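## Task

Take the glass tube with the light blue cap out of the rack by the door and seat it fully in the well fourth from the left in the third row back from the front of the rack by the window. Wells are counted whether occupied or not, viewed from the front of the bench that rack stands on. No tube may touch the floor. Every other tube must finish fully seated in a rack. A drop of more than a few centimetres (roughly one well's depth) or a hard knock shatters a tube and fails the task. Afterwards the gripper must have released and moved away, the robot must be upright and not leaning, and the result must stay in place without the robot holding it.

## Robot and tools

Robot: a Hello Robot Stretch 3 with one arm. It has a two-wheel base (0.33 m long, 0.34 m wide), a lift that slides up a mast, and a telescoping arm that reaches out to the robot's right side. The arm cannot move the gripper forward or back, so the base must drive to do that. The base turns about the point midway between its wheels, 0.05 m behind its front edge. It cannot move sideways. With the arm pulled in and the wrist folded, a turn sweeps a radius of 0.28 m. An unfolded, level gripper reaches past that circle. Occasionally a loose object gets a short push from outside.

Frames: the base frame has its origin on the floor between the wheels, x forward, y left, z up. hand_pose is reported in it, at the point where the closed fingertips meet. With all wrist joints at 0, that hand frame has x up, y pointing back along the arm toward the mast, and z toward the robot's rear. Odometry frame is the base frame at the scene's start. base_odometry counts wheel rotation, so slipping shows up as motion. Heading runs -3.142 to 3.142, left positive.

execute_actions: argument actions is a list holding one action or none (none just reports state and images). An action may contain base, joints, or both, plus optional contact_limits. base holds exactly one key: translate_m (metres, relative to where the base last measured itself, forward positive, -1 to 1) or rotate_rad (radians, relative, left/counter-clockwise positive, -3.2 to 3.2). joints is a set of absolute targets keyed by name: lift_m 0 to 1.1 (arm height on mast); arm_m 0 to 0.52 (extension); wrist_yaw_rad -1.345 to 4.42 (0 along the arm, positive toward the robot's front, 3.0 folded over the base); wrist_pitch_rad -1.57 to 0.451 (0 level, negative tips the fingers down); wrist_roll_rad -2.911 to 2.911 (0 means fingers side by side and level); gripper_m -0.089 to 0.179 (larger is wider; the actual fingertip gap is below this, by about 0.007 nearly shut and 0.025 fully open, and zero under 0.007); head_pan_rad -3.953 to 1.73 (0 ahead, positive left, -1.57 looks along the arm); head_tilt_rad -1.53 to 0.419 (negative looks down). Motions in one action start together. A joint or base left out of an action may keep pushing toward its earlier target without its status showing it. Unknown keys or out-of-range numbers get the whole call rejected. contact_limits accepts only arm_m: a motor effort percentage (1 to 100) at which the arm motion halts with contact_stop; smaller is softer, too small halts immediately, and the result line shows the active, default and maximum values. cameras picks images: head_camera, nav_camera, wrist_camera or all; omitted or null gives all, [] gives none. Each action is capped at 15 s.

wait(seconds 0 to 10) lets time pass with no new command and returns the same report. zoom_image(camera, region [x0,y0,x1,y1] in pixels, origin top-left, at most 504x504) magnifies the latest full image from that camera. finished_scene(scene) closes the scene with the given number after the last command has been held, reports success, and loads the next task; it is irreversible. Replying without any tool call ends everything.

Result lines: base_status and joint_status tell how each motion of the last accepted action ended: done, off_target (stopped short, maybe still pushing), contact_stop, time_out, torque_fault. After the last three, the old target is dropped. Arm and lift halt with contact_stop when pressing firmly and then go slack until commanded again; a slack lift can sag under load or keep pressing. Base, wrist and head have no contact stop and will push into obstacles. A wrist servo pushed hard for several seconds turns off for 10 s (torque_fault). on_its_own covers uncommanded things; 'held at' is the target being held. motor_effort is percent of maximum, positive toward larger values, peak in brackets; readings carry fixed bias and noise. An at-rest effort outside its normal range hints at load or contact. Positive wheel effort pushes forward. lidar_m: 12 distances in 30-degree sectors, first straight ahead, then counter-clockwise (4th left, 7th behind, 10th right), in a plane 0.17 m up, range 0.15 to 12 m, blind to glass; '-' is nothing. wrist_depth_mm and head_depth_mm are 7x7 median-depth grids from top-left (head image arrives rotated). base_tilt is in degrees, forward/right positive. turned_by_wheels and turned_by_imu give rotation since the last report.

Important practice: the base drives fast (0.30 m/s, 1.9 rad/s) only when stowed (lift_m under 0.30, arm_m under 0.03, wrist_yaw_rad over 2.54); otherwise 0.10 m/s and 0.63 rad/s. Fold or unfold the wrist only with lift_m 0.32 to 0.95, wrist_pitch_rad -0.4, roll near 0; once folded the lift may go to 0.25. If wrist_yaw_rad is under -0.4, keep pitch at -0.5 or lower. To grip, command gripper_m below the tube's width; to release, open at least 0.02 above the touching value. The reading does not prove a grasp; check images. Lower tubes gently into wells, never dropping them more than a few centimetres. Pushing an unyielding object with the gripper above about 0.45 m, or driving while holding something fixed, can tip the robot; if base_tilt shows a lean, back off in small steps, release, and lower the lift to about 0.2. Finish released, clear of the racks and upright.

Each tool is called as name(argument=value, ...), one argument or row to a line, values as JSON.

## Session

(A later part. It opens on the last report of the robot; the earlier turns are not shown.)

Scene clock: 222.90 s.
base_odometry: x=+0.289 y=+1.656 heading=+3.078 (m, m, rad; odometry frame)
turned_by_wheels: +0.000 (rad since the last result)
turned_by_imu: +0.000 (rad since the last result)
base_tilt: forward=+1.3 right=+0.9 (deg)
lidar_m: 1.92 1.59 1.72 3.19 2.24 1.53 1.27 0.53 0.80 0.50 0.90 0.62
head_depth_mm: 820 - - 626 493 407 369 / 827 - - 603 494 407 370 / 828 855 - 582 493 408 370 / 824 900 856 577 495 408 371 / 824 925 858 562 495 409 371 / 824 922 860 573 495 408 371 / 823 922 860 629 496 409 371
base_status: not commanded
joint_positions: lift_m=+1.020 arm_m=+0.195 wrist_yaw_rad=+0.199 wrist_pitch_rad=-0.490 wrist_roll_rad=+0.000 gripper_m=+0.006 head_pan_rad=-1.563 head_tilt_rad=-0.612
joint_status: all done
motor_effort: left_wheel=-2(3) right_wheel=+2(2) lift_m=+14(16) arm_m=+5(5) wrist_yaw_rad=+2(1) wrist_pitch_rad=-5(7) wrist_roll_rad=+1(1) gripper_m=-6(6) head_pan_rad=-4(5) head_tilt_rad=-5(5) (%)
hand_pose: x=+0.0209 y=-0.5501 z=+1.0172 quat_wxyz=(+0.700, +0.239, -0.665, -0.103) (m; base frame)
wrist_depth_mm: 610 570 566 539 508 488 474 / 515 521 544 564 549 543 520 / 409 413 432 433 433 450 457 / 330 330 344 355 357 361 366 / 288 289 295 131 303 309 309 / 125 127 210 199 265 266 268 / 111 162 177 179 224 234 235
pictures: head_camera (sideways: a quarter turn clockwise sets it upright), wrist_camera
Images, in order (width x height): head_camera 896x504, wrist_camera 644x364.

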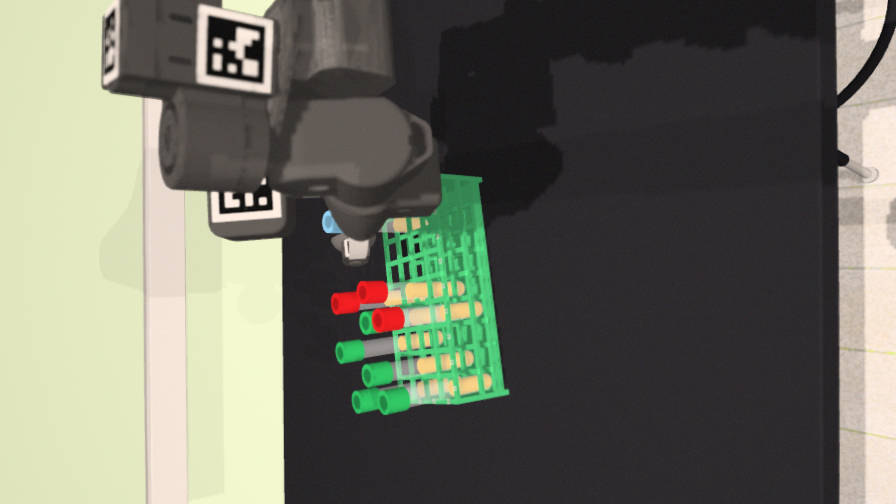

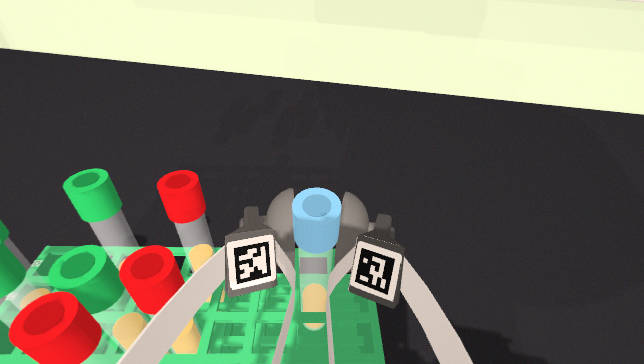

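execute_actions(
  actions=[
    {"joints":{"lift_m":1.026,"wrist_pitch_rad":-0.52}},
  ],
  cameras=["head_camera","wrist_camera"],
)

zoom_image(
  camera="head_camera",
  region=[300, 160, 490, 300],
)

Scene clock: 224.20 s.
base_odometry: x=+0.289 y=+1.656 heading=+3.078 (m, m, rad; odometry frame)
turned_by_wheels: +0.000 (rad since the last result)
turned_by_imu: +0.000 (rad since the last result)
base_tilt: forward=+1.2 right=+1.0 (deg)
lidar_m: 1.92 1.59 1.71 3.21 2.25 1.53 1.27 0.53 0.80 0.51 0.90 0.62
head_depth_mm: 813 - - 625 493 407 370 / 825 - - 602 494 407 370 / 827 878 - 581 494 408 370 / 824 903 881 572 495 408 371 / 826 923 857 564 494 408 371 / 822 925 859 571 495 408 372 / 823 922 860 628 496 408 371
base_status: not commanded
joint_positions: lift_m=+1.026 arm_m=+0.195 wrist_yaw_rad=+0.199 wrist_pitch_rad=-0.513 wrist_roll_rad=+0.000 gripper_m=+0.006 head_pan_rad=-1.563 head_tilt_rad=-0.612
joint_status: all done
motor_effort: left_wheel=-2(2) right_wheel=+3(2) lift_m=+24(26) arm_m=+4(5) wrist_yaw_rad=+2(1) wrist_pitch_rad=-3(11) wrist_roll_rad=+0(1) gripper_m=-6(6) head_pan_rad=-5(5) head_tilt_rad=-5(5) (%)
hand_pose: x=+0.0202 y=-0.5469 z=+1.0177 quat_wxyz=(+0.699, +0.247, -0.662, -0.111) (m; base frame)
wrist_depth_mm: 596 589 561 540 522 496 486 / 491 514 520 525 544 535 527 / 401 406 412 415 427 441 455 / 329 325 340 349 355 361 364 / 283 287 290 131 300 305 308 / 125 129 205 199 260 267 265 / 113 161 178 181 226 235 236
pictures: head_camera (sideways: a quarter turn clockwise sets it upright), wrist_camera
Images, in order (width x height): head_camera 896x504, wrist_camera 644x364.

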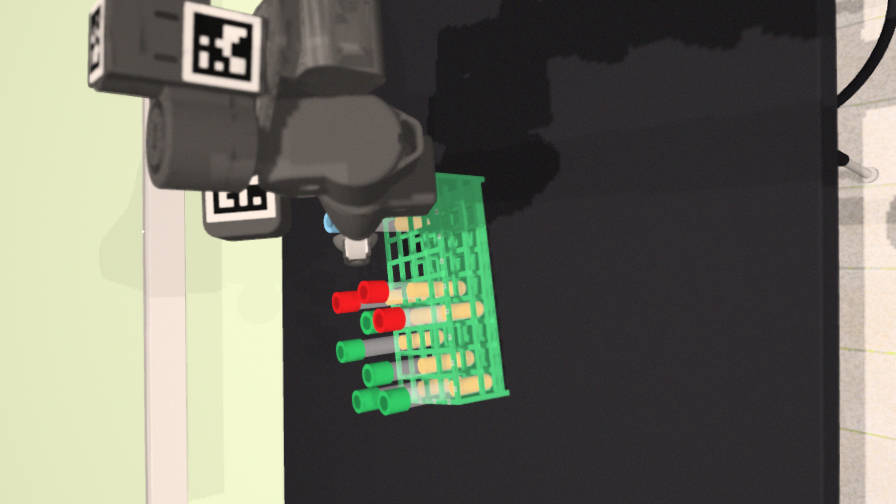

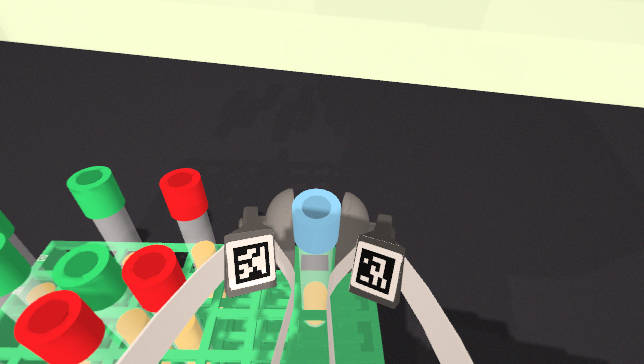

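Region (300, 160, 490, 300) of head_camera's 896x504 image, scaled by 2.653, with more detail than that image has; it fills the top 371 rows of this view, and the rest is white.

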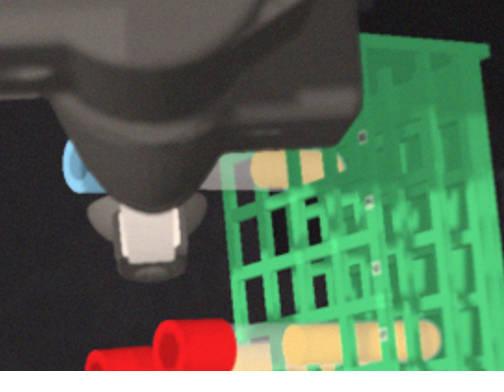

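execute_actions(
  actions=[
    {"joints":{"arm_m":0.188}},
  ],
  cameras=[],
)

execute_actions(
  actions=[
    {"joints":{"lift_m":1.1}},
  ],
  cameras=["head_camera","wrist_camera"],
)

zoom_image(
  camera="head_camera",
  region=[260, 150, 490, 330],
)

Scene clock: 225.63 s.
base_odometry: x=+0.289 y=+1.656 heading=+3.078 (m, m, rad; odometry frame)
turned_by_wheels: +0.000 (rad since the last result)
turned_by_imu: +0.000 (rad since the last result)
base_tilt: forward=+1.3 right=+1.0 (deg)
lidar_m: 1.92 1.60 1.71 3.20 2.24 1.53 1.27 0.53 0.80 0.51 0.90 0.62
head_depth_mm: 815 - - 624 494 407 370 / 828 - - 601 495 407 370 / 827 879 - 568 494 408 370 / 825 904 878 563 495 408 371 / 824 922 857 563 495 408 371 / 822 923 858 563 496 409 371 / 822 922 863 629 496 408 371
base_status: not commanded
joint_positions: lift_m=+1.026 arm_m=+0.188 wrist_yaw_rad=+0.199 wrist_pitch_rad=-0.513 wrist_roll_rad=+0.000 gripper_m=+0.006 head_pan_rad=-1.563 head_tilt_rad=-0.612
joint_status: all done
motor_effort: left_wheel=-3(1) right_wheel=+3(2) lift_m=+24(24) arm_m=-8(8) wrist_yaw_rad=+1(1) wrist_pitch_rad=-3(3) wrist_roll_rad=+1(1) gripper_m=-5(7) head_pan_rad=-5(4) head_tilt_rad=-5(5) (%)
hand_pose: x=+0.0202 y=-0.5407 z=+1.0177 quat_wxyz=(+0.699, +0.247, -0.662, -0.111) (m; base frame)
wrist_depth_mm: 605 595 578 544 525 513 502 / 489 508 527 530 547 547 527 / 395 402 412 419 427 437 444 / 333 318 331 353 357 356 368 / 286 289 289 132 302 303 310 / 126 130 187 199 263 262 268 / 116 164 175 181 226 233 235
pictures: none
No camera images: the call's "cameras" was empty. Leave "cameras" out to get every camera's image.

Scene clock: 227.13 s.
base_odometry: x=+0.289 y=+1.656 heading=+3.078 (m, m, rad; odometry frame)
turned_by_wheels: +0.000 (rad since the last result)
turned_by_imu: +0.000 (rad since the last result)
base_tilt: forward=+1.3 right=+0.9 (deg)
lidar_m: 1.91 1.60 1.72 3.21 2.24 1.53 1.28 0.53 0.80 0.51 0.90 0.62
head_depth_mm: - 969 853 625 493 406 370 / - - 811 627 494 408 370 / - - 774 577 494 408 370 / 815 922 813 563 496 408 371 / 822 922 859 563 495 409 371 / 822 923 860 564 495 409 371 / 822 922 861 629 496 409 371
base_status: not commanded
joint_positions: lift_m=+1.100 arm_m=+0.188 wrist_yaw_rad=+0.199 wrist_pitch_rad=-0.534 wrist_roll_rad=+0.000 gripper_m=+0.006 head_pan_rad=-1.563 head_tilt_rad=-0.612
joint_status: all done
motor_effort: left_wheel=-2(2) right_wheel=+2(2) lift_m=+24(24) arm_m=-7(8) wrist_yaw_rad=+1(2) wrist_pitch_rad=+7(7) wrist_roll_rad=+0(1) gripper_m=-5(6) head_pan_rad=-5(4) head_tilt_rad=-5(5) (%)
hand_pose: x=+0.0196 y=-0.5376 z=+1.0873 quat_wxyz=(+0.697, +0.253, -0.660, -0.118) (m; base frame)
wrist_depth_mm: 621 592 570 560 449 429 417 / 632 642 624 620 576 557 543 / 506 526 530 536 541 555 573 / 430 432 432 442 452 466 462 / 368 377 384 130 385 390 394 / 304 319 261 318 343 339 342 / 257 229 241 266 300 302 304
pictures: head_camera (sideways: a quarter turn clockwise sets it upright), wrist_camera
Images, in order (width x height): head_camera 896x504, wrist_camera 644x364.

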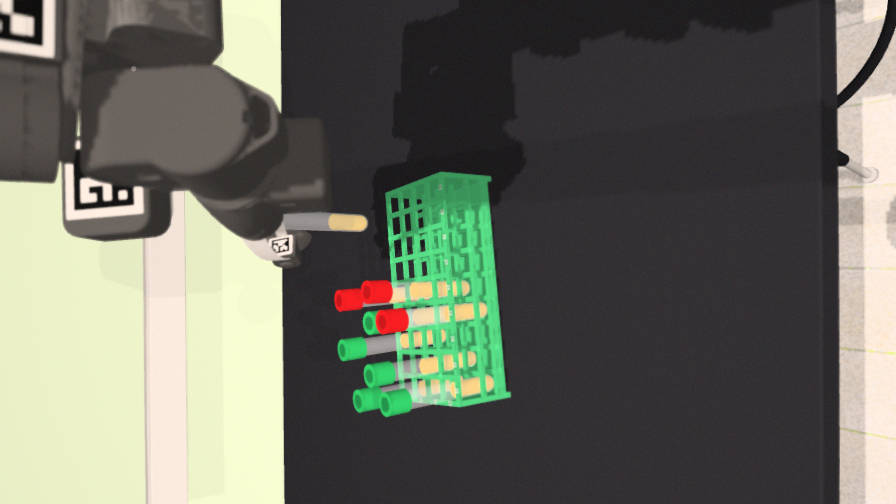

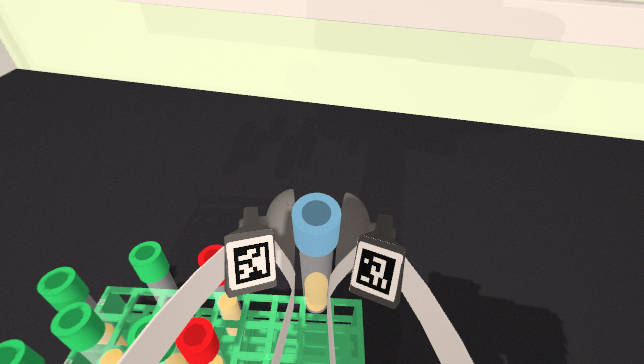

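Region (260, 150, 490, 330) of head_camera's 896x504 image, scaled by 2.191, with more detail than that image has; it fills the top 394 rows of this view, and the rest is white.

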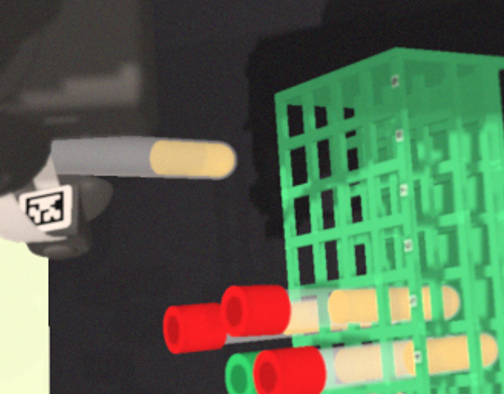

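execute_actions(
  actions=[
    {"joints":{"wrist_pitch_rad":-0.64}},
  ],
  cameras=["head_camera","wrist_camera"],
)

zoom_image(
  camera="head_camera",
  region=[260, 150, 490, 330],
)

Scene clock: 229.30 s.
base_odometry: x=+0.289 y=+1.656 heading=+3.078 (m, m, rad; odometry frame)
turned_by_wheels: +0.000 (rad since the last result)
turned_by_imu: +0.000 (rad since the last result)
base_tilt: forward=+1.3 right=+1.0 (deg)
lidar_m: 1.92 1.59 1.71 3.21 2.24 1.52 1.28 0.53 0.80 0.50 0.90 0.62
head_depth_mm: - 971 853 625 493 407 370 / - - 811 625 494 407 370 / 825 - 774 577 495 408 371 / 826 923 813 563 495 408 371 / 823 924 857 562 496 408 371 / 821 924 860 563 496 409 371 / 821 921 862 629 496 408 371
base_status: not commanded
joint_positions: lift_m=+1.100 arm_m=+0.188 wrist_yaw_rad=+0.199 wrist_pitch_rad=-0.651 wrist_roll_rad=+0.000 gripper_m=+0.006 head_pan_rad=-1.563 head_tilt_rad=-0.612
joint_status: all done
motor_effort: left_wheel=-2(2) right_wheel=+2(2) lift_m=+25(26) arm_m=-7(6) wrist_yaw_rad=+2(1) wrist_pitch_rad=+5(5) wrist_roll_rad=+1(1) gripper_m=-6(7) head_pan_rad=-5(4) head_tilt_rad=-5(5) (%)
hand_pose: x=+0.0158 y=-0.5189 z=+1.0640 quat_wxyz=(+0.689, +0.292, -0.644, -0.159) (m; base frame)
wrist_depth_mm: 598 614 603 574 558 536 509 / 497 499 505 518 517 538 554 / 422 425 433 438 445 450 457 / 369 372 378 378 387 384 399 / 311 281 324 130 342 342 344 / 285 188 232 250 307 307 310 / 223 214 229 240 272 277 280
pictures: head_camera (sideways: a quarter turn clockwise sets it upright), wrist_camera
Images, in order (width x height): head_camera 896x504, wrist_camera 644x364.

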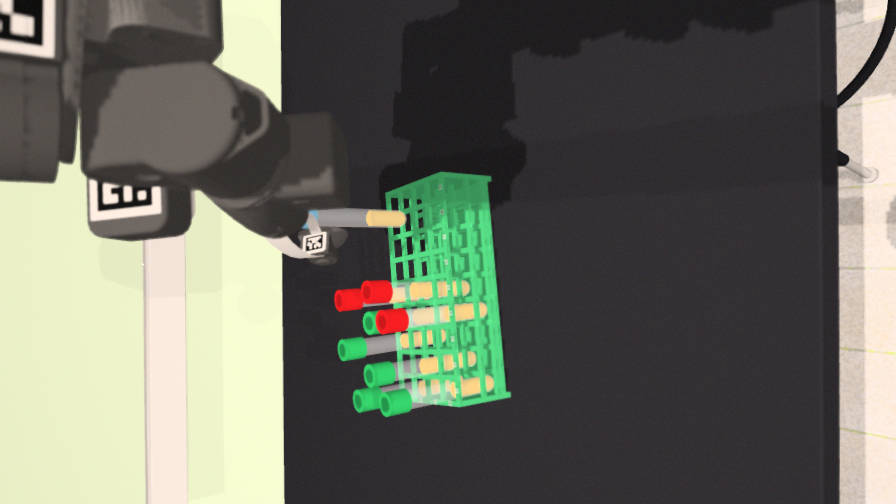

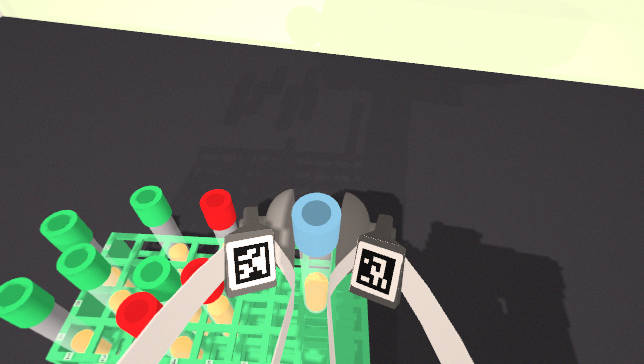

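Region (260, 150, 490, 330) of head_camera's 896x504 image, scaled by 2.191, with more detail than that image has; it fills the top 394 rows of this view, and the rest is white.

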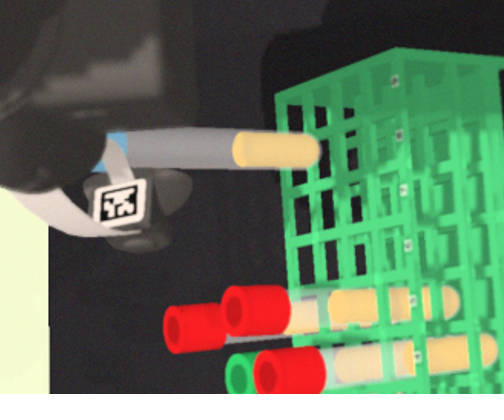

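execute_actions(
  actions=[
    {"base":{"translate_m":0.045},"joints":{"arm_m":0.200,"head_pan_rad":-1.5}},
  ],
  cameras=["head_camera","wrist_camera"],
)

zoom_image(
  camera="head_camera",
  region=[290, 170, 490, 330],
)

Scene clock: 232.00 s.
base_odometry: x=+0.244 y=+1.659 heading=+3.078 (m, m, rad; odometry frame)
turned_by_wheels: +0.000 (rad since the last result)
turned_by_imu: +0.000 (rad since the last result)
base_tilt: forward=+1.3 right=+0.9 (deg)
lidar_m: 1.87 1.56 1.66 3.07 2.31 1.57 1.32 0.56 0.52 0.88 0.89 0.58
head_depth_mm: - - 853 625 493 407 361 / - - 773 579 494 407 362 / 805 924 756 570 494 408 362 / 821 921 857 556 495 408 370 / 827 927 857 578 495 408 371 / 829 933 857 629 495 409 371 / 833 937 860 629 496 409 371
base_status: done
joint_positions: lift_m=+1.100 arm_m=+0.200 wrist_yaw_rad=+0.199 wrist_pitch_rad=-0.651 wrist_roll_rad=+0.000 gripper_m=+0.006 head_pan_rad=-1.507 head_tilt_rad=-0.612
joint_status: all done
motor_effort: left_wheel=-2(3) right_wheel=+2(7) lift_m=+25(25) arm_m=+5(5) wrist_yaw_rad=+1(2) wrist_pitch_rad=+6(6) wrist_roll_rad=+1(1) gripper_m=-6(7) head_pan_rad=+5(16) head_tilt_rad=-6(5) (%)
hand_pose: x=+0.0158 y=-0.5300 z=+1.0639 quat_wxyz=(+0.689, +0.292, -0.644, -0.159) (m; base frame)
wrist_depth_mm: 613 602 595 558 545 523 500 / 496 503 511 518 528 551 539 / 423 428 429 441 444 452 451 / 362 371 380 383 383 388 392 / 329 331 203 129 343 347 348 / 291 214 236 251 307 307 311 / 256 208 166 254 241 277 278
pictures: head_camera (sideways: a quarter turn clockwise sets it upright), wrist_camera
Images, in order (width x height): head_camera 896x504, wrist_camera 644x364.

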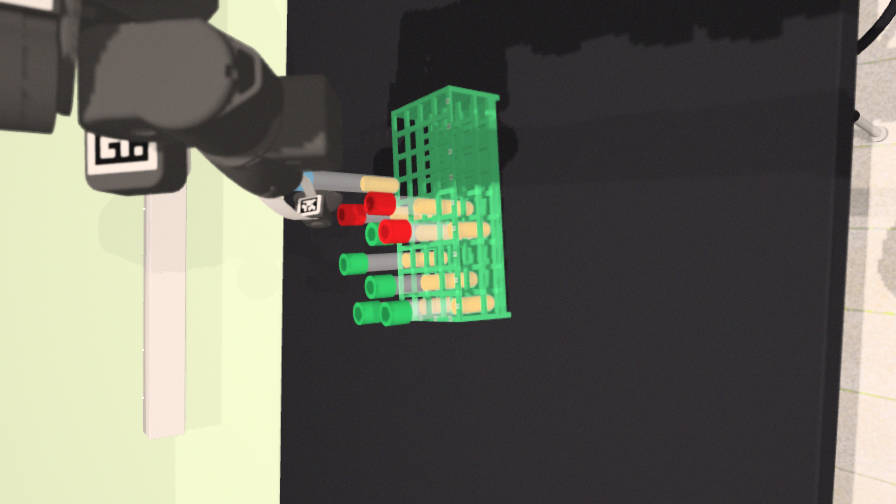

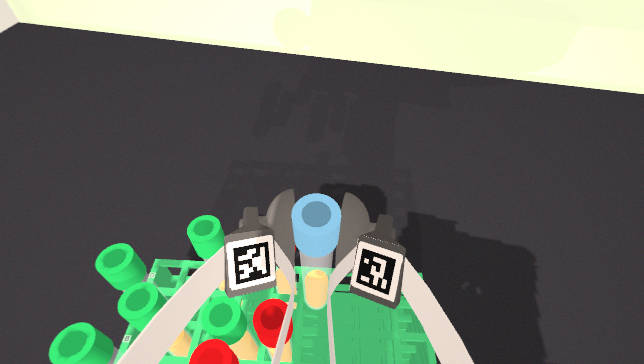

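Region (290, 170, 490, 330) of head_camera's 896x504 image, scaled by 2.520, with more detail than that image has; it fills the top 403 rows of this view, and the rest is white.

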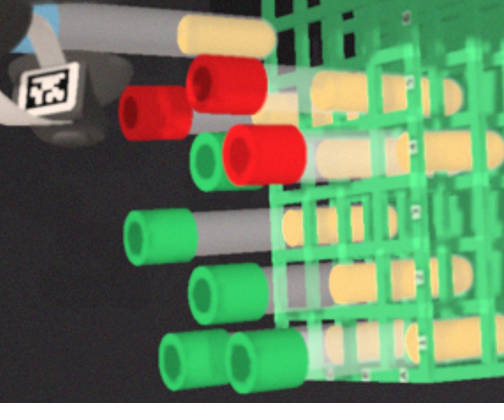

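execute_actions(
  actions=[
    {"joints":{"head_pan_rad":-1.60}},
  ],
  cameras=["head_camera"],
)

zoom_image(
  camera="head_camera",
  region=[330, 170, 500, 310],
)

Scene clock: 233.17 s.
base_odometry: x=+0.244 y=+1.659 heading=+3.078 (m, m, rad; odometry frame)
turned_by_wheels: +0.000 (rad since the last result)
turned_by_imu: +0.000 (rad since the last result)
base_tilt: forward=+1.2 right=+0.9 (deg)
lidar_m: 1.87 1.56 1.66 3.06 2.32 1.57 1.32 0.56 0.52 0.88 0.89 0.58
head_depth_mm: - 967 854 626 493 407 370 / - - 856 626 494 408 370 / - - 775 561 494 408 371 / 811 926 774 562 495 408 371 / 819 918 858 551 495 408 371 / 817 914 859 605 496 409 363 / 809 907 861 629 495 409 362
base_status: not commanded
joint_positions: lift_m=+1.100 arm_m=+0.200 wrist_yaw_rad=+0.199 wrist_pitch_rad=-0.651 wrist_roll_rad=+0.000 gripper_m=+0.006 head_pan_rad=-1.593 head_tilt_rad=-0.612
joint_status: all done
motor_effort: left_wheel=-3(2) right_wheel=+2(2) lift_m=+25(25) arm_m=+5(5) wrist_yaw_rad=+1(2) wrist_pitch_rad=+6(5) wrist_roll_rad=+1(0) gripper_m=-6(5) head_pan_rad=-5(19) head_tilt_rad=-6(5) (%)
hand_pose: x=+0.0158 y=-0.5300 z=+1.0639 quat_wxyz=(+0.689, +0.292, -0.644, -0.159) (m; base frame)
wrist_depth_mm: 591 592 592 557 542 521 503 / 482 502 510 511 523 548 542 / 417 423 430 441 443 453 457 / 366 372 377 386 386 392 398 / 327 330 202 130 343 343 348 / 293 213 236 250 306 308 305 / 257 209 166 256 242 277 281
pictures: head_camera (sideways: a quarter turn clockwise sets it upright)
Images, in order (width x height): head_camera 896x504.

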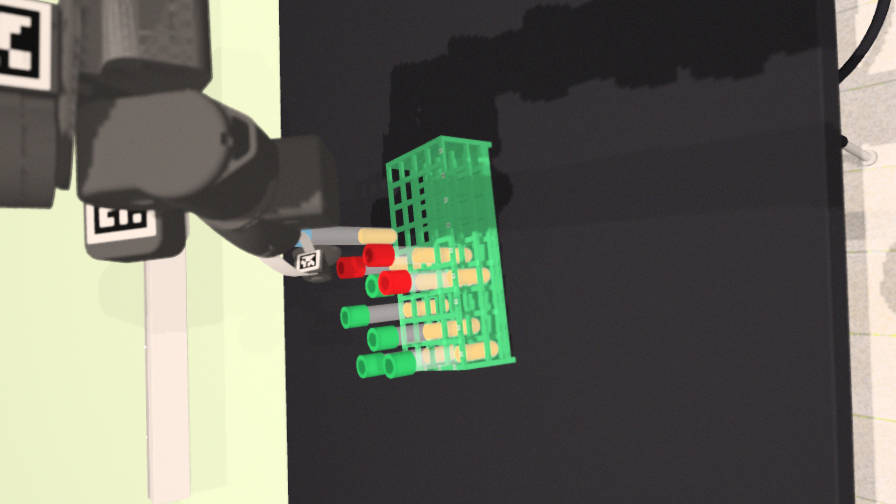

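Region (330, 170, 500, 310) of head_camera's 896x504 image, scaled by 2.965, with more detail than that image has; it fills the top 415 rows of this view, and the rest is white.

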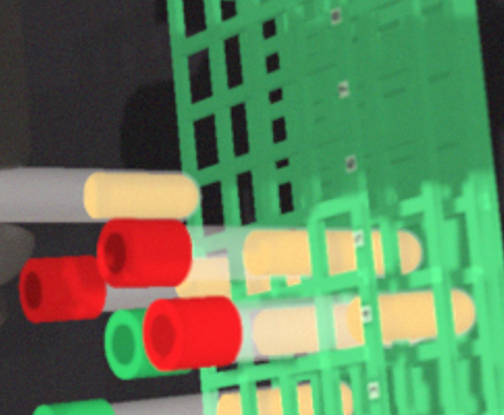

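execute_actions(
  actions=[
    {"joints":{"lift_m":1.091}},
  ],
  cameras=["head_camera"],
)

zoom_image(
  camera="head_camera",
  region=[330, 170, 500, 310],
)

Scene clock: 234.53 s.
base_odometry: x=+0.244 y=+1.659 heading=+3.078 (m, m, rad; odometry frame)
turned_by_wheels: +0.000 (rad since the last result)
turned_by_imu: +0.000 (rad since the last result)
base_tilt: forward=+1.3 right=+0.9 (deg)
lidar_m: 1.87 1.56 1.66 3.05 2.31 1.57 1.32 0.56 0.52 0.88 0.89 0.58
head_depth_mm: - - 853 625 494 407 370 / - - 854 625 494 407 370 / - - 756 563 494 408 371 / 822 938 774 563 495 408 370 / 817 919 858 551 495 409 371 / 817 912 860 605 495 409 363 / 814 913 860 629 495 408 363
base_status: not commanded
joint_positions: lift_m=+1.091 arm_m=+0.200 wrist_yaw_rad=+0.199 wrist_pitch_rad=-0.652 wrist_roll_rad=+0.000 gripper_m=+0.006 head_pan_rad=-1.593 head_tilt_rad=-0.612
joint_status: all done
motor_effort: left_wheel=-2(3) right_wheel=+3(2) lift_m=+16(21) arm_m=+5(5) wrist_yaw_rad=+2(1) wrist_pitch_rad=+6(6) wrist_roll_rad=+0(1) gripper_m=-6(7) head_pan_rad=-5(4) head_tilt_rad=-5(5) (%)
hand_pose: x=+0.0158 y=-0.5299 z=+1.0554 quat_wxyz=(+0.689, +0.292, -0.644, -0.159) (m; base frame)
wrist_depth_mm: 579 598 580 556 540 518 505 / 475 489 494 500 509 511 530 / 411 415 420 423 431 438 442 / 354 358 365 366 375 376 381 / 319 317 195 130 329 334 337 / 286 185 164 228 298 298 300 / 152 208 156 232 240 268 272
pictures: head_camera (sideways: a quarter turn clockwise sets it upright)
Images, in order (width x height): head_camera 896x504.

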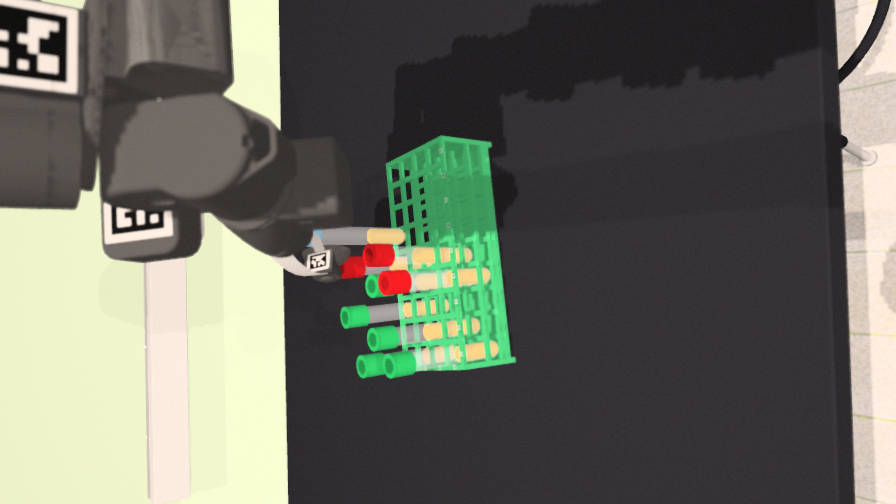

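Region (330, 170, 500, 310) of head_camera's 896x504 image, scaled by 2.965, with more detail than that image has; it fills the top 415 rows of this view, and the rest is white.

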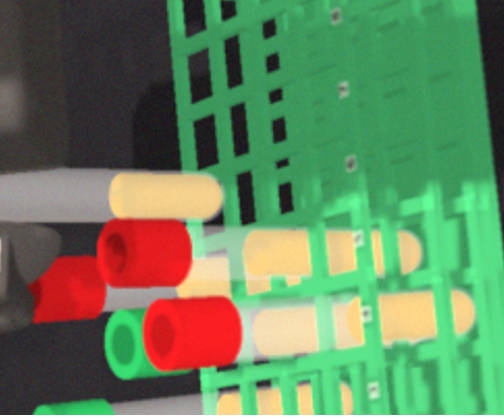

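execute_actions(
  actions=[
    {"joints":{"lift_m":1.080}},
  ],
  cameras=["head_camera"],
)

zoom_image(
  camera="head_camera",
  region=[330, 170, 500, 310],
)

Scene clock: 235.97 s.
base_odometry: x=+0.244 y=+1.659 heading=+3.078 (m, m, rad; odometry frame)
turned_by_wheels: +0.000 (rad since the last result)
turned_by_imu: +0.000 (rad since the last result)
base_tilt: forward=+1.2 right=+0.9 (deg)
lidar_m: 1.87 1.55 1.66 3.06 2.32 1.57 1.32 0.56 0.52 0.88 0.89 0.58
head_depth_mm: - - 852 625 494 407 370 / - - 814 627 494 407 370 / - - - 565 495 408 370 / 823 935 776 560 495 409 370 / 819 917 859 557 495 408 371 / 815 914 859 606 495 409 362 / 812 910 859 630 495 408 363
base_status: not commanded
joint_positions: lift_m=+1.080 arm_m=+0.200 wrist_yaw_rad=+0.199 wrist_pitch_rad=-0.635 wrist_roll_rad=+0.000 gripper_m=+0.006 head_pan_rad=-1.593 head_tilt_rad=-0.612
joint_status: all done
motor_effort: left_wheel=-2(3) right_wheel=+3(4) lift_m=+13(15) arm_m=+6(5) wrist_yaw_rad=+1(1) wrist_pitch_rad=-2(6) wrist_roll_rad=+1(1) gripper_m=-6(5) head_pan_rad=-5(6) head_tilt_rad=-5(5) (%)
hand_pose: x=+0.0164 y=-0.5327 z=+1.0477 quat_wxyz=(+0.690, +0.287, -0.646, -0.153) (m; base frame)
wrist_depth_mm: 582 583 568 562 536 516 497 / 478 492 499 503 510 516 523 / 403 408 416 423 431 434 438 / 355 356 360 367 367 368 376 / 312 314 193 129 326 327 329 / 277 173 155 220 288 293 294 / 145 208 149 211 226 261 265
pictures: head_camera (sideways: a quarter turn clockwise sets it upright)
Images, in order (width x height): head_camera 896x504.

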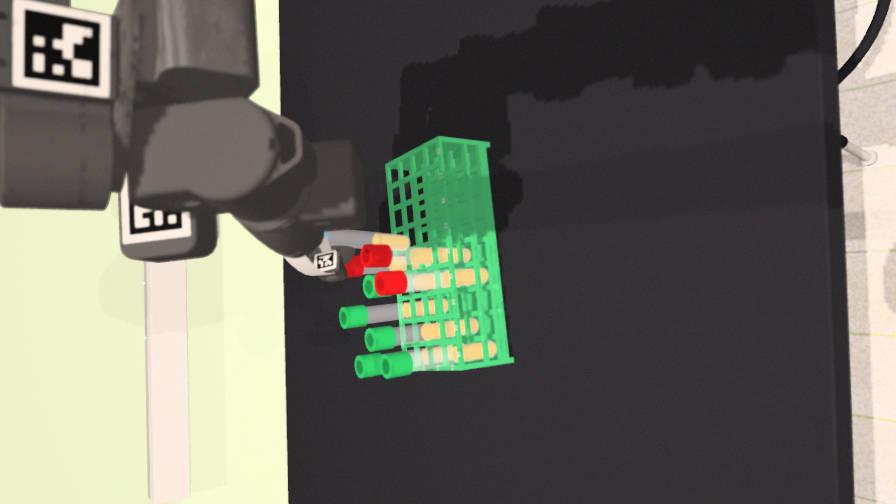

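Region (330, 170, 500, 310) of head_camera's 896x504 image, scaled by 2.965, with more detail than that image has; it fills the top 415 rows of this view, and the rest is white.

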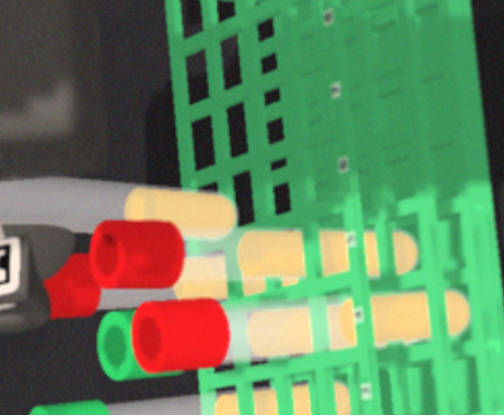

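execute_actions(
  actions=[
    {"joints":{"lift_m":1.1}},
  ],
  cameras=["head_camera","wrist_camera"],
)

zoom_image(
  camera="head_camera",
  region=[330, 170, 500, 310],
)

Scene clock: 237.47 s.
base_odometry: x=+0.244 y=+1.659 heading=+3.078 (m, m, rad; odometry frame)
turned_by_wheels: +0.000 (rad since the last result)
turned_by_imu: +0.000 (rad since the last result)
base_tilt: forward=+1.3 right=+0.9 (deg)
lidar_m: 1.87 1.56 1.66 3.06 2.31 1.57 1.32 0.56 0.52 0.88 0.89 0.58
head_depth_mm: - 967 852 624 493 406 370 / - - 853 625 494 408 371 / - - 773 563 494 408 371 / 811 924 775 562 494 408 370 / 818 920 858 554 495 408 371 / 815 914 857 605 495 409 362 / 810 909 859 629 496 409 363
base_status: not commanded
joint_positions: lift_m=+1.100 arm_m=+0.200 wrist_yaw_rad=+0.199 wrist_pitch_rad=-0.651 wrist_roll_rad=+0.000 gripper_m=+0.006 head_pan_rad=-1.593 head_tilt_rad=-0.612
joint_status: all done
motor_effort: left_wheel=-3(1) right_wheel=+2(3) lift_m=+25(26) arm_m=+5(5) wrist_yaw_rad=+2(1) wrist_pitch_rad=+5(6) wrist_roll_rad=+0(0) gripper_m=-6(6) head_pan_rad=-4(6) head_tilt_rad=-5(4) (%)
hand_pose: x=+0.0158 y=-0.5300 z=+1.0639 quat_wxyz=(+0.689, +0.292, -0.644, -0.159) (m; base frame)
wrist_depth_mm: 606 591 575 567 542 525 493 / 489 490 503 521 527 538 535 / 416 427 430 436 444 453 455 / 367 373 376 381 384 390 397 / 325 330 202 130 345 342 344 / 296 191 236 239 307 306 309 / 258 209 166 254 243 277 280
pictures: head_camera (sideways: a quarter turn clockwise sets it upright), wrist_camera
Images, in order (width x height): head_camera 896x504, wrist_camera 644x364.

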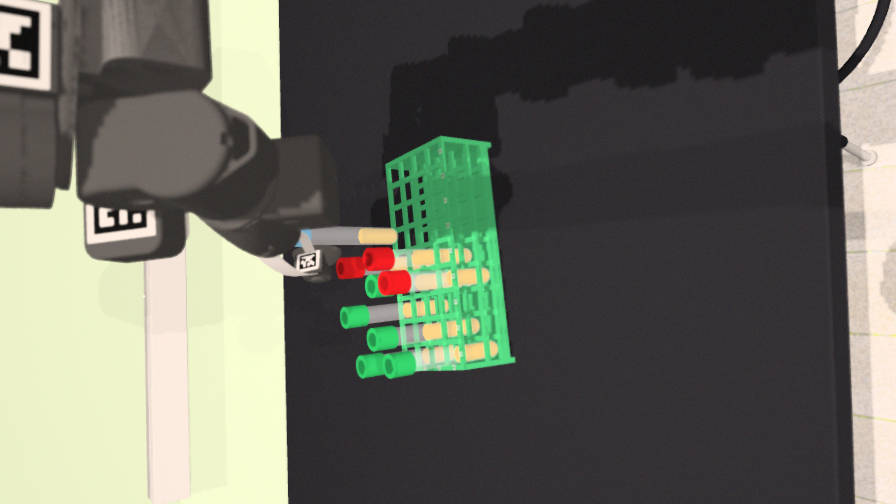

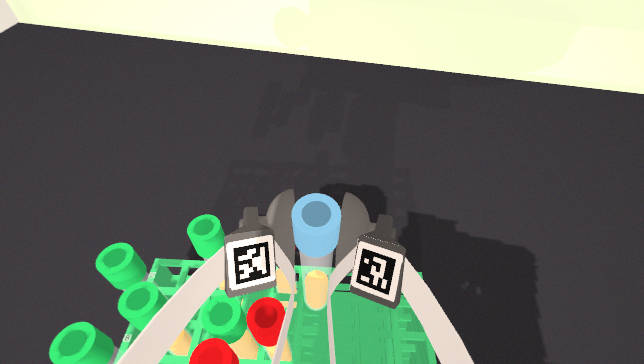

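Region (330, 170, 500, 310) of head_camera's 896x504 image, scaled by 2.965, with more detail than that image has; it fills the top 415 rows of this view, and the rest is white.

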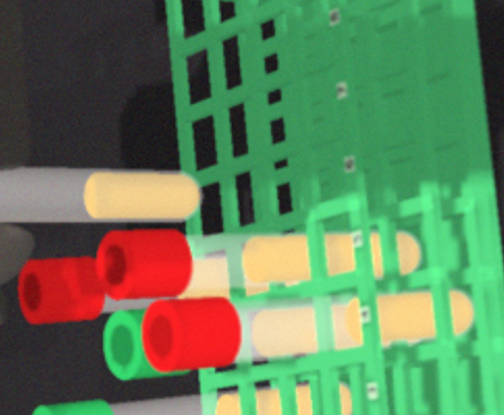

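execute_actions(
  actions=[
    {"joints":{"arm_m":0.190}},
  ],
  cameras=[],
)

execute_actions(
  actions=[
    {"joints":{"lift_m":1.086}},
  ],
  cameras=["head_camera","wrist_camera"],
)

zoom_image(
  camera="head_camera",
  region=[330, 170, 500, 310],
)

Scene clock: 239.80 s.
base_odometry: x=+0.244 y=+1.659 heading=+3.078 (m, m, rad; odometry frame)
turned_by_wheels: +0.000 (rad since the last result)
turned_by_imu: +0.000 (rad since the last result)
base_tilt: forward=+1.3 right=+1.0 (deg)
lidar_m: 1.87 1.56 1.66 3.05 2.31 1.57 1.32 0.56 0.52 0.88 0.89 0.58
head_depth_mm: - 977 851 625 493 407 370 / - - 834 626 494 408 370 / - - 776 563 494 408 370 / 810 938 774 562 495 408 370 / 819 919 856 554 495 408 371 / 815 913 858 605 496 408 363 / 811 909 860 629 495 408 363
base_status: not commanded
joint_positions: lift_m=+1.100 arm_m=+0.190 wrist_yaw_rad=+0.199 wrist_pitch_rad=-0.651 wrist_roll_rad=+0.000 gripper_m=+0.006 head_pan_rad=-1.593 head_tilt_rad=-0.612
joint_status: all done
motor_effort: left_wheel=-2(3) right_wheel=+2(3) lift_m=+25(25) arm_m=-7(8) wrist_yaw_rad=+1(1) wrist_pitch_rad=+5(6) wrist_roll_rad=+1(0) gripper_m=-6(6) head_pan_rad=-5(5) head_tilt_rad=-5(5) (%)
hand_pose: x=+0.0158 y=-0.5209 z=+1.0639 quat_wxyz=(+0.689, +0.292, -0.644, -0.159) (m; base frame)
wrist_depth_mm: 600 602 591 580 537 534 501 / 493 504 527 517 532 536 538 / 425 427 433 442 440 445 457 / 368 369 372 382 385 389 393 / 326 327 254 129 342 342 347 / 295 263 172 242 304 307 308 / 260 213 194 235 235 277 281
pictures: none
No camera images: the call's "cameras" was empty. Leave "cameras" out to get every camera's image.

Scene clock: 240.60 s.
base_odometry: x=+0.244 y=+1.659 heading=+3.078 (m, m, rad; odometry frame)
turned_by_wheels: +0.000 (rad since the last result)
turned_by_imu: +0.000 (rad since the last result)
base_tilt: forward=+1.3 right=+0.9 (deg)
lidar_m: 1.88 1.56 1.66 3.07 2.31 1.57 1.33 0.56 0.52 0.88 0.89 0.58
head_depth_mm: - - 851 626 493 407 369 / - - 832 625 495 407 370 / - - - 563 495 407 370 / 820 937 796 561 495 408 371 / 817 916 856 554 495 409 371 / 817 913 860 605 495 409 363 / 813 910 859 628 495 408 362
base_status: not commanded
joint_positions: lift_m=+1.086 arm_m=+0.190 wrist_yaw_rad=+0.199 wrist_pitch_rad=-0.652 wrist_roll_rad=+0.000 gripper_m=+0.006 head_pan_rad=-1.593 head_tilt_rad=-0.612
joint_status: all done
motor_effort: left_wheel=-2(1) right_wheel=+2(2) lift_m=+15(22) arm_m=-7(7) wrist_yaw_rad=+1(2) wrist_pitch_rad=+6(6) wrist_roll_rad=+0(0) gripper_m=-6(6) head_pan_rad=-5(5) head_tilt_rad=-5(4) (%)
hand_pose: x=+0.0158 y=-0.5207 z=+1.0504 quat_wxyz=(+0.689, +0.292, -0.644, -0.159) (m; base frame)
wrist_depth_mm: 580 592 578 572 548 535 512 / 469 475 475 493 502 505 517 / 400 412 411 423 418 430 431 / 351 356 357 365 367 369 374 / 313 303 301 130 327 328 333 / 282 222 162 219 285 294 295 / 246 205 197 226 225 269 271
pictures: head_camera (sideways: a quarter turn clockwise sets it upright), wrist_camera
Images, in order (width x height): head_camera 896x504, wrist_camera 644x364.

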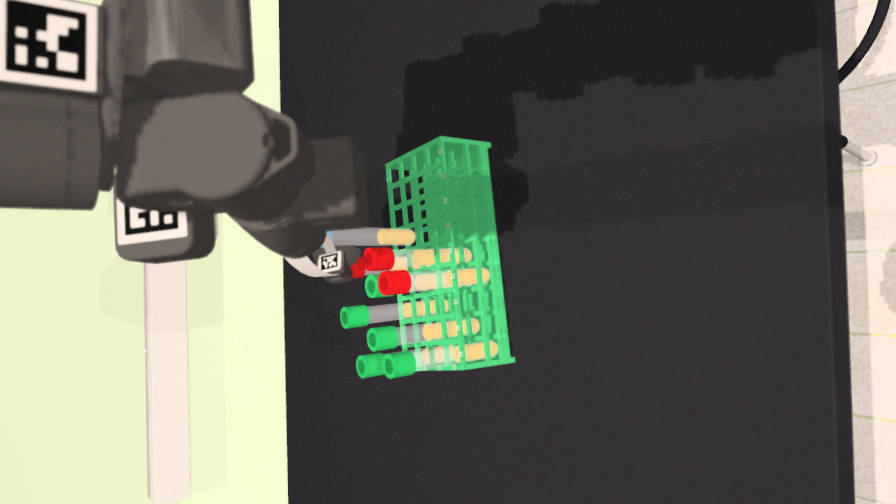

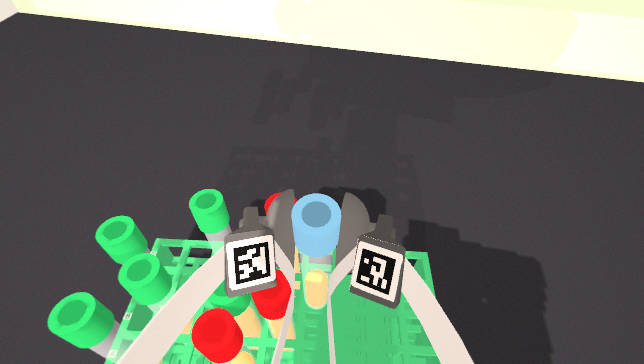

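Region (330, 170, 500, 310) of head_camera's 896x504 image, scaled by 2.965, with more detail than that image has; it fills the top 415 rows of this view, and the rest is white.

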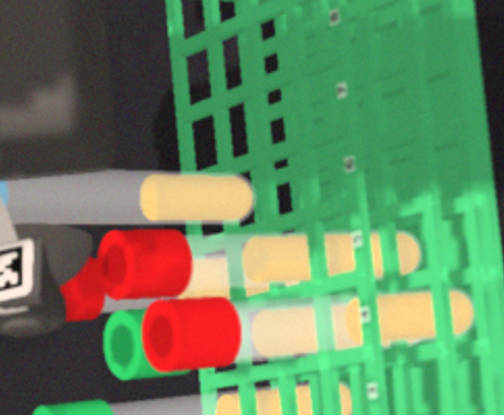

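execute_actions(
  actions=[
    {"joints":{"arm_m":0.194}},
  ],
  cameras=[],
)

execute_actions(
  actions=[
    {"joints":{"lift_m":1.078}},
  ],
  cameras=["head_camera","wrist_camera"],
)

zoom_image(
  camera="head_camera",
  region=[330, 170, 500, 310],
)

Scene clock: 244.00 s.
base_odometry: x=+0.244 y=+1.659 heading=+3.078 (m, m, rad; odometry frame)
turned_by_wheels: +0.000 (rad since the last result)
turned_by_imu: +0.000 (rad since the last result)
base_tilt: forward=+1.1 right=+0.9 (deg)
lidar_m: 1.87 1.56 1.66 3.03 2.32 1.57 1.32 0.56 0.52 0.88 0.89 0.58
head_depth_mm: - - 852 625 493 407 370 / - - 834 626 494 407 370 / - - - 563 495 408 370 / 821 936 795 562 495 408 371 / 819 919 856 554 495 408 370 / 818 913 859 605 495 409 363 / 814 910 861 629 496 409 362
base_status: not commanded
joint_positions: lift_m=+1.086 arm_m=+0.194 wrist_yaw_rad=+0.199 wrist_pitch_rad=-0.652 wrist_roll_rad=+0.000 gripper_m=+0.006 head_pan_rad=-1.593 head_tilt_rad=-0.612
joint_status: all done
motor_effort: left_wheel=-2(3) right_wheel=+2(2) lift_m=+16(16) arm_m=+5(6) wrist_yaw_rad=+1(2) wrist_pitch_rad=+6(6) wrist_roll_rad=+0(0) gripper_m=-7(7) head_pan_rad=-4(5) head_tilt_rad=-5(5) (%)
hand_pose: x=+0.0158 y=-0.5239 z=+1.0504 quat_wxyz=(+0.689, +0.292, -0.644, -0.159) (m; base frame)
wrist_depth_mm: 574 587 580 567 536 527 502 / 477 476 486 493 498 514 522 / 406 409 415 417 422 431 435 / 352 358 356 364 364 372 377 / 311 298 302 130 327 327 328 / 281 179 159 232 285 291 296 / 154 220 165 216 222 266 268
pictures: none
No camera images: the call's "cameras" was empty. Leave "cameras" out to get every camera's image.

Scene clock: 244.70 s.
base_odometry: x=+0.244 y=+1.659 heading=+3.078 (m, m, rad; odometry frame)
turned_by_wheels: +0.000 (rad since the last result)
turned_by_imu: +0.000 (rad since the last result)
base_tilt: forward=+1.2 right=+0.9 (deg)
lidar_m: 1.87 1.56 1.66 3.05 2.32 1.57 1.32 0.56 0.52 0.88 0.89 0.58
head_depth_mm: - - 830 626 493 407 370 / - - 813 626 494 407 370 / - - - 563 495 408 371 / 823 939 856 560 494 408 371 / 821 917 857 553 495 408 371 / 816 913 858 606 495 408 363 / 814 911 862 628 496 409 363
base_status: not commanded
joint_positions: lift_m=+1.078 arm_m=+0.194 wrist_yaw_rad=+0.199 wrist_pitch_rad=-0.652 wrist_roll_rad=+0.000 gripper_m=+0.006 head_pan_rad=-1.593 head_tilt_rad=-0.612
joint_status: all done
motor_effort: left_wheel=-2(3) right_wheel=+2(1) lift_m=+15(16) arm_m=+6(5) wrist_yaw_rad=+1(1) wrist_pitch_rad=+6(6) wrist_roll_rad=+0(0) gripper_m=-6(6) head_pan_rad=-5(5) head_tilt_rad=-4(5) (%)
hand_pose: x=+0.0158 y=-0.5240 z=+1.0425 quat_wxyz=(+0.689, +0.292, -0.644, -0.159) (m; base frame)
wrist_depth_mm: 559 563 571 573 549 519 500 / 456 465 468 481 483 491 507 / 398 395 399 412 414 412 423 / 340 346 349 354 354 361 363 / 303 237 294 129 317 316 321 / 273 210 154 212 276 284 286 / 149 203 155 216 217 258 259
pictures: head_camera (sideways: a quarter turn clockwise sets it upright), wrist_camera
Images, in order (width x height): head_camera 896x504, wrist_camera 644x364.

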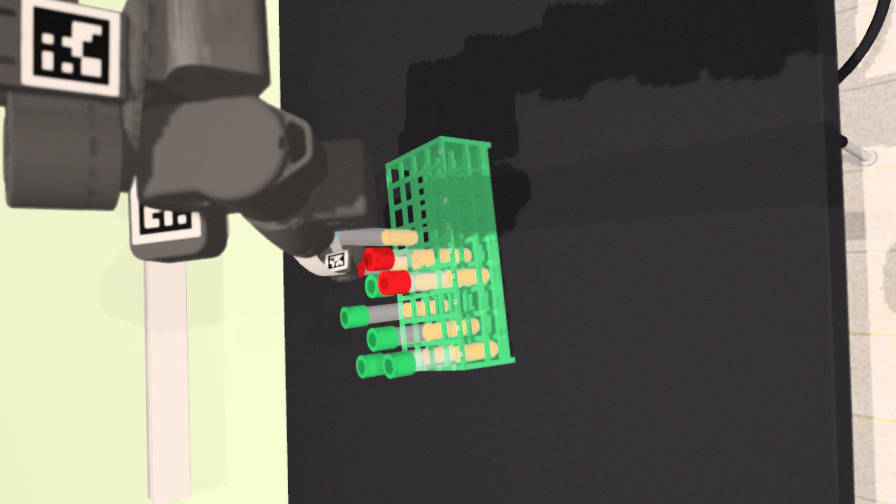

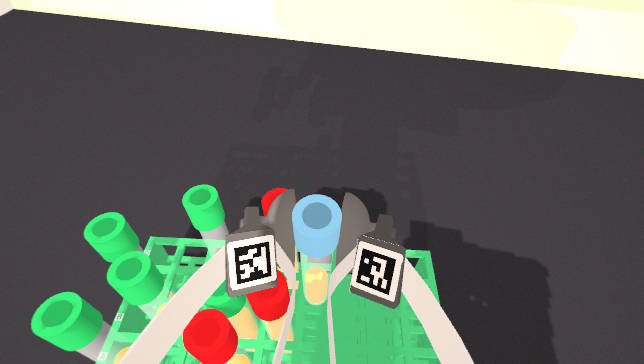

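Region (330, 170, 500, 310) of head_camera's 896x504 image, scaled by 2.965, with more detail than that image has; it fills the top 415 rows of this view, and the rest is white.

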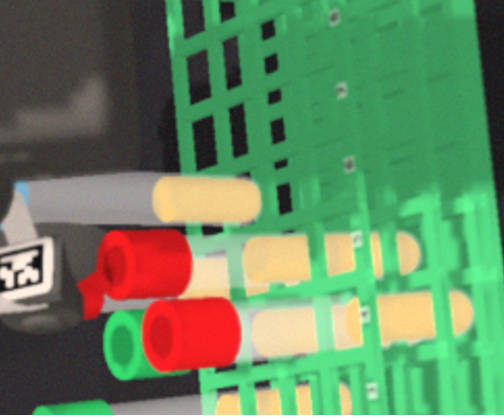

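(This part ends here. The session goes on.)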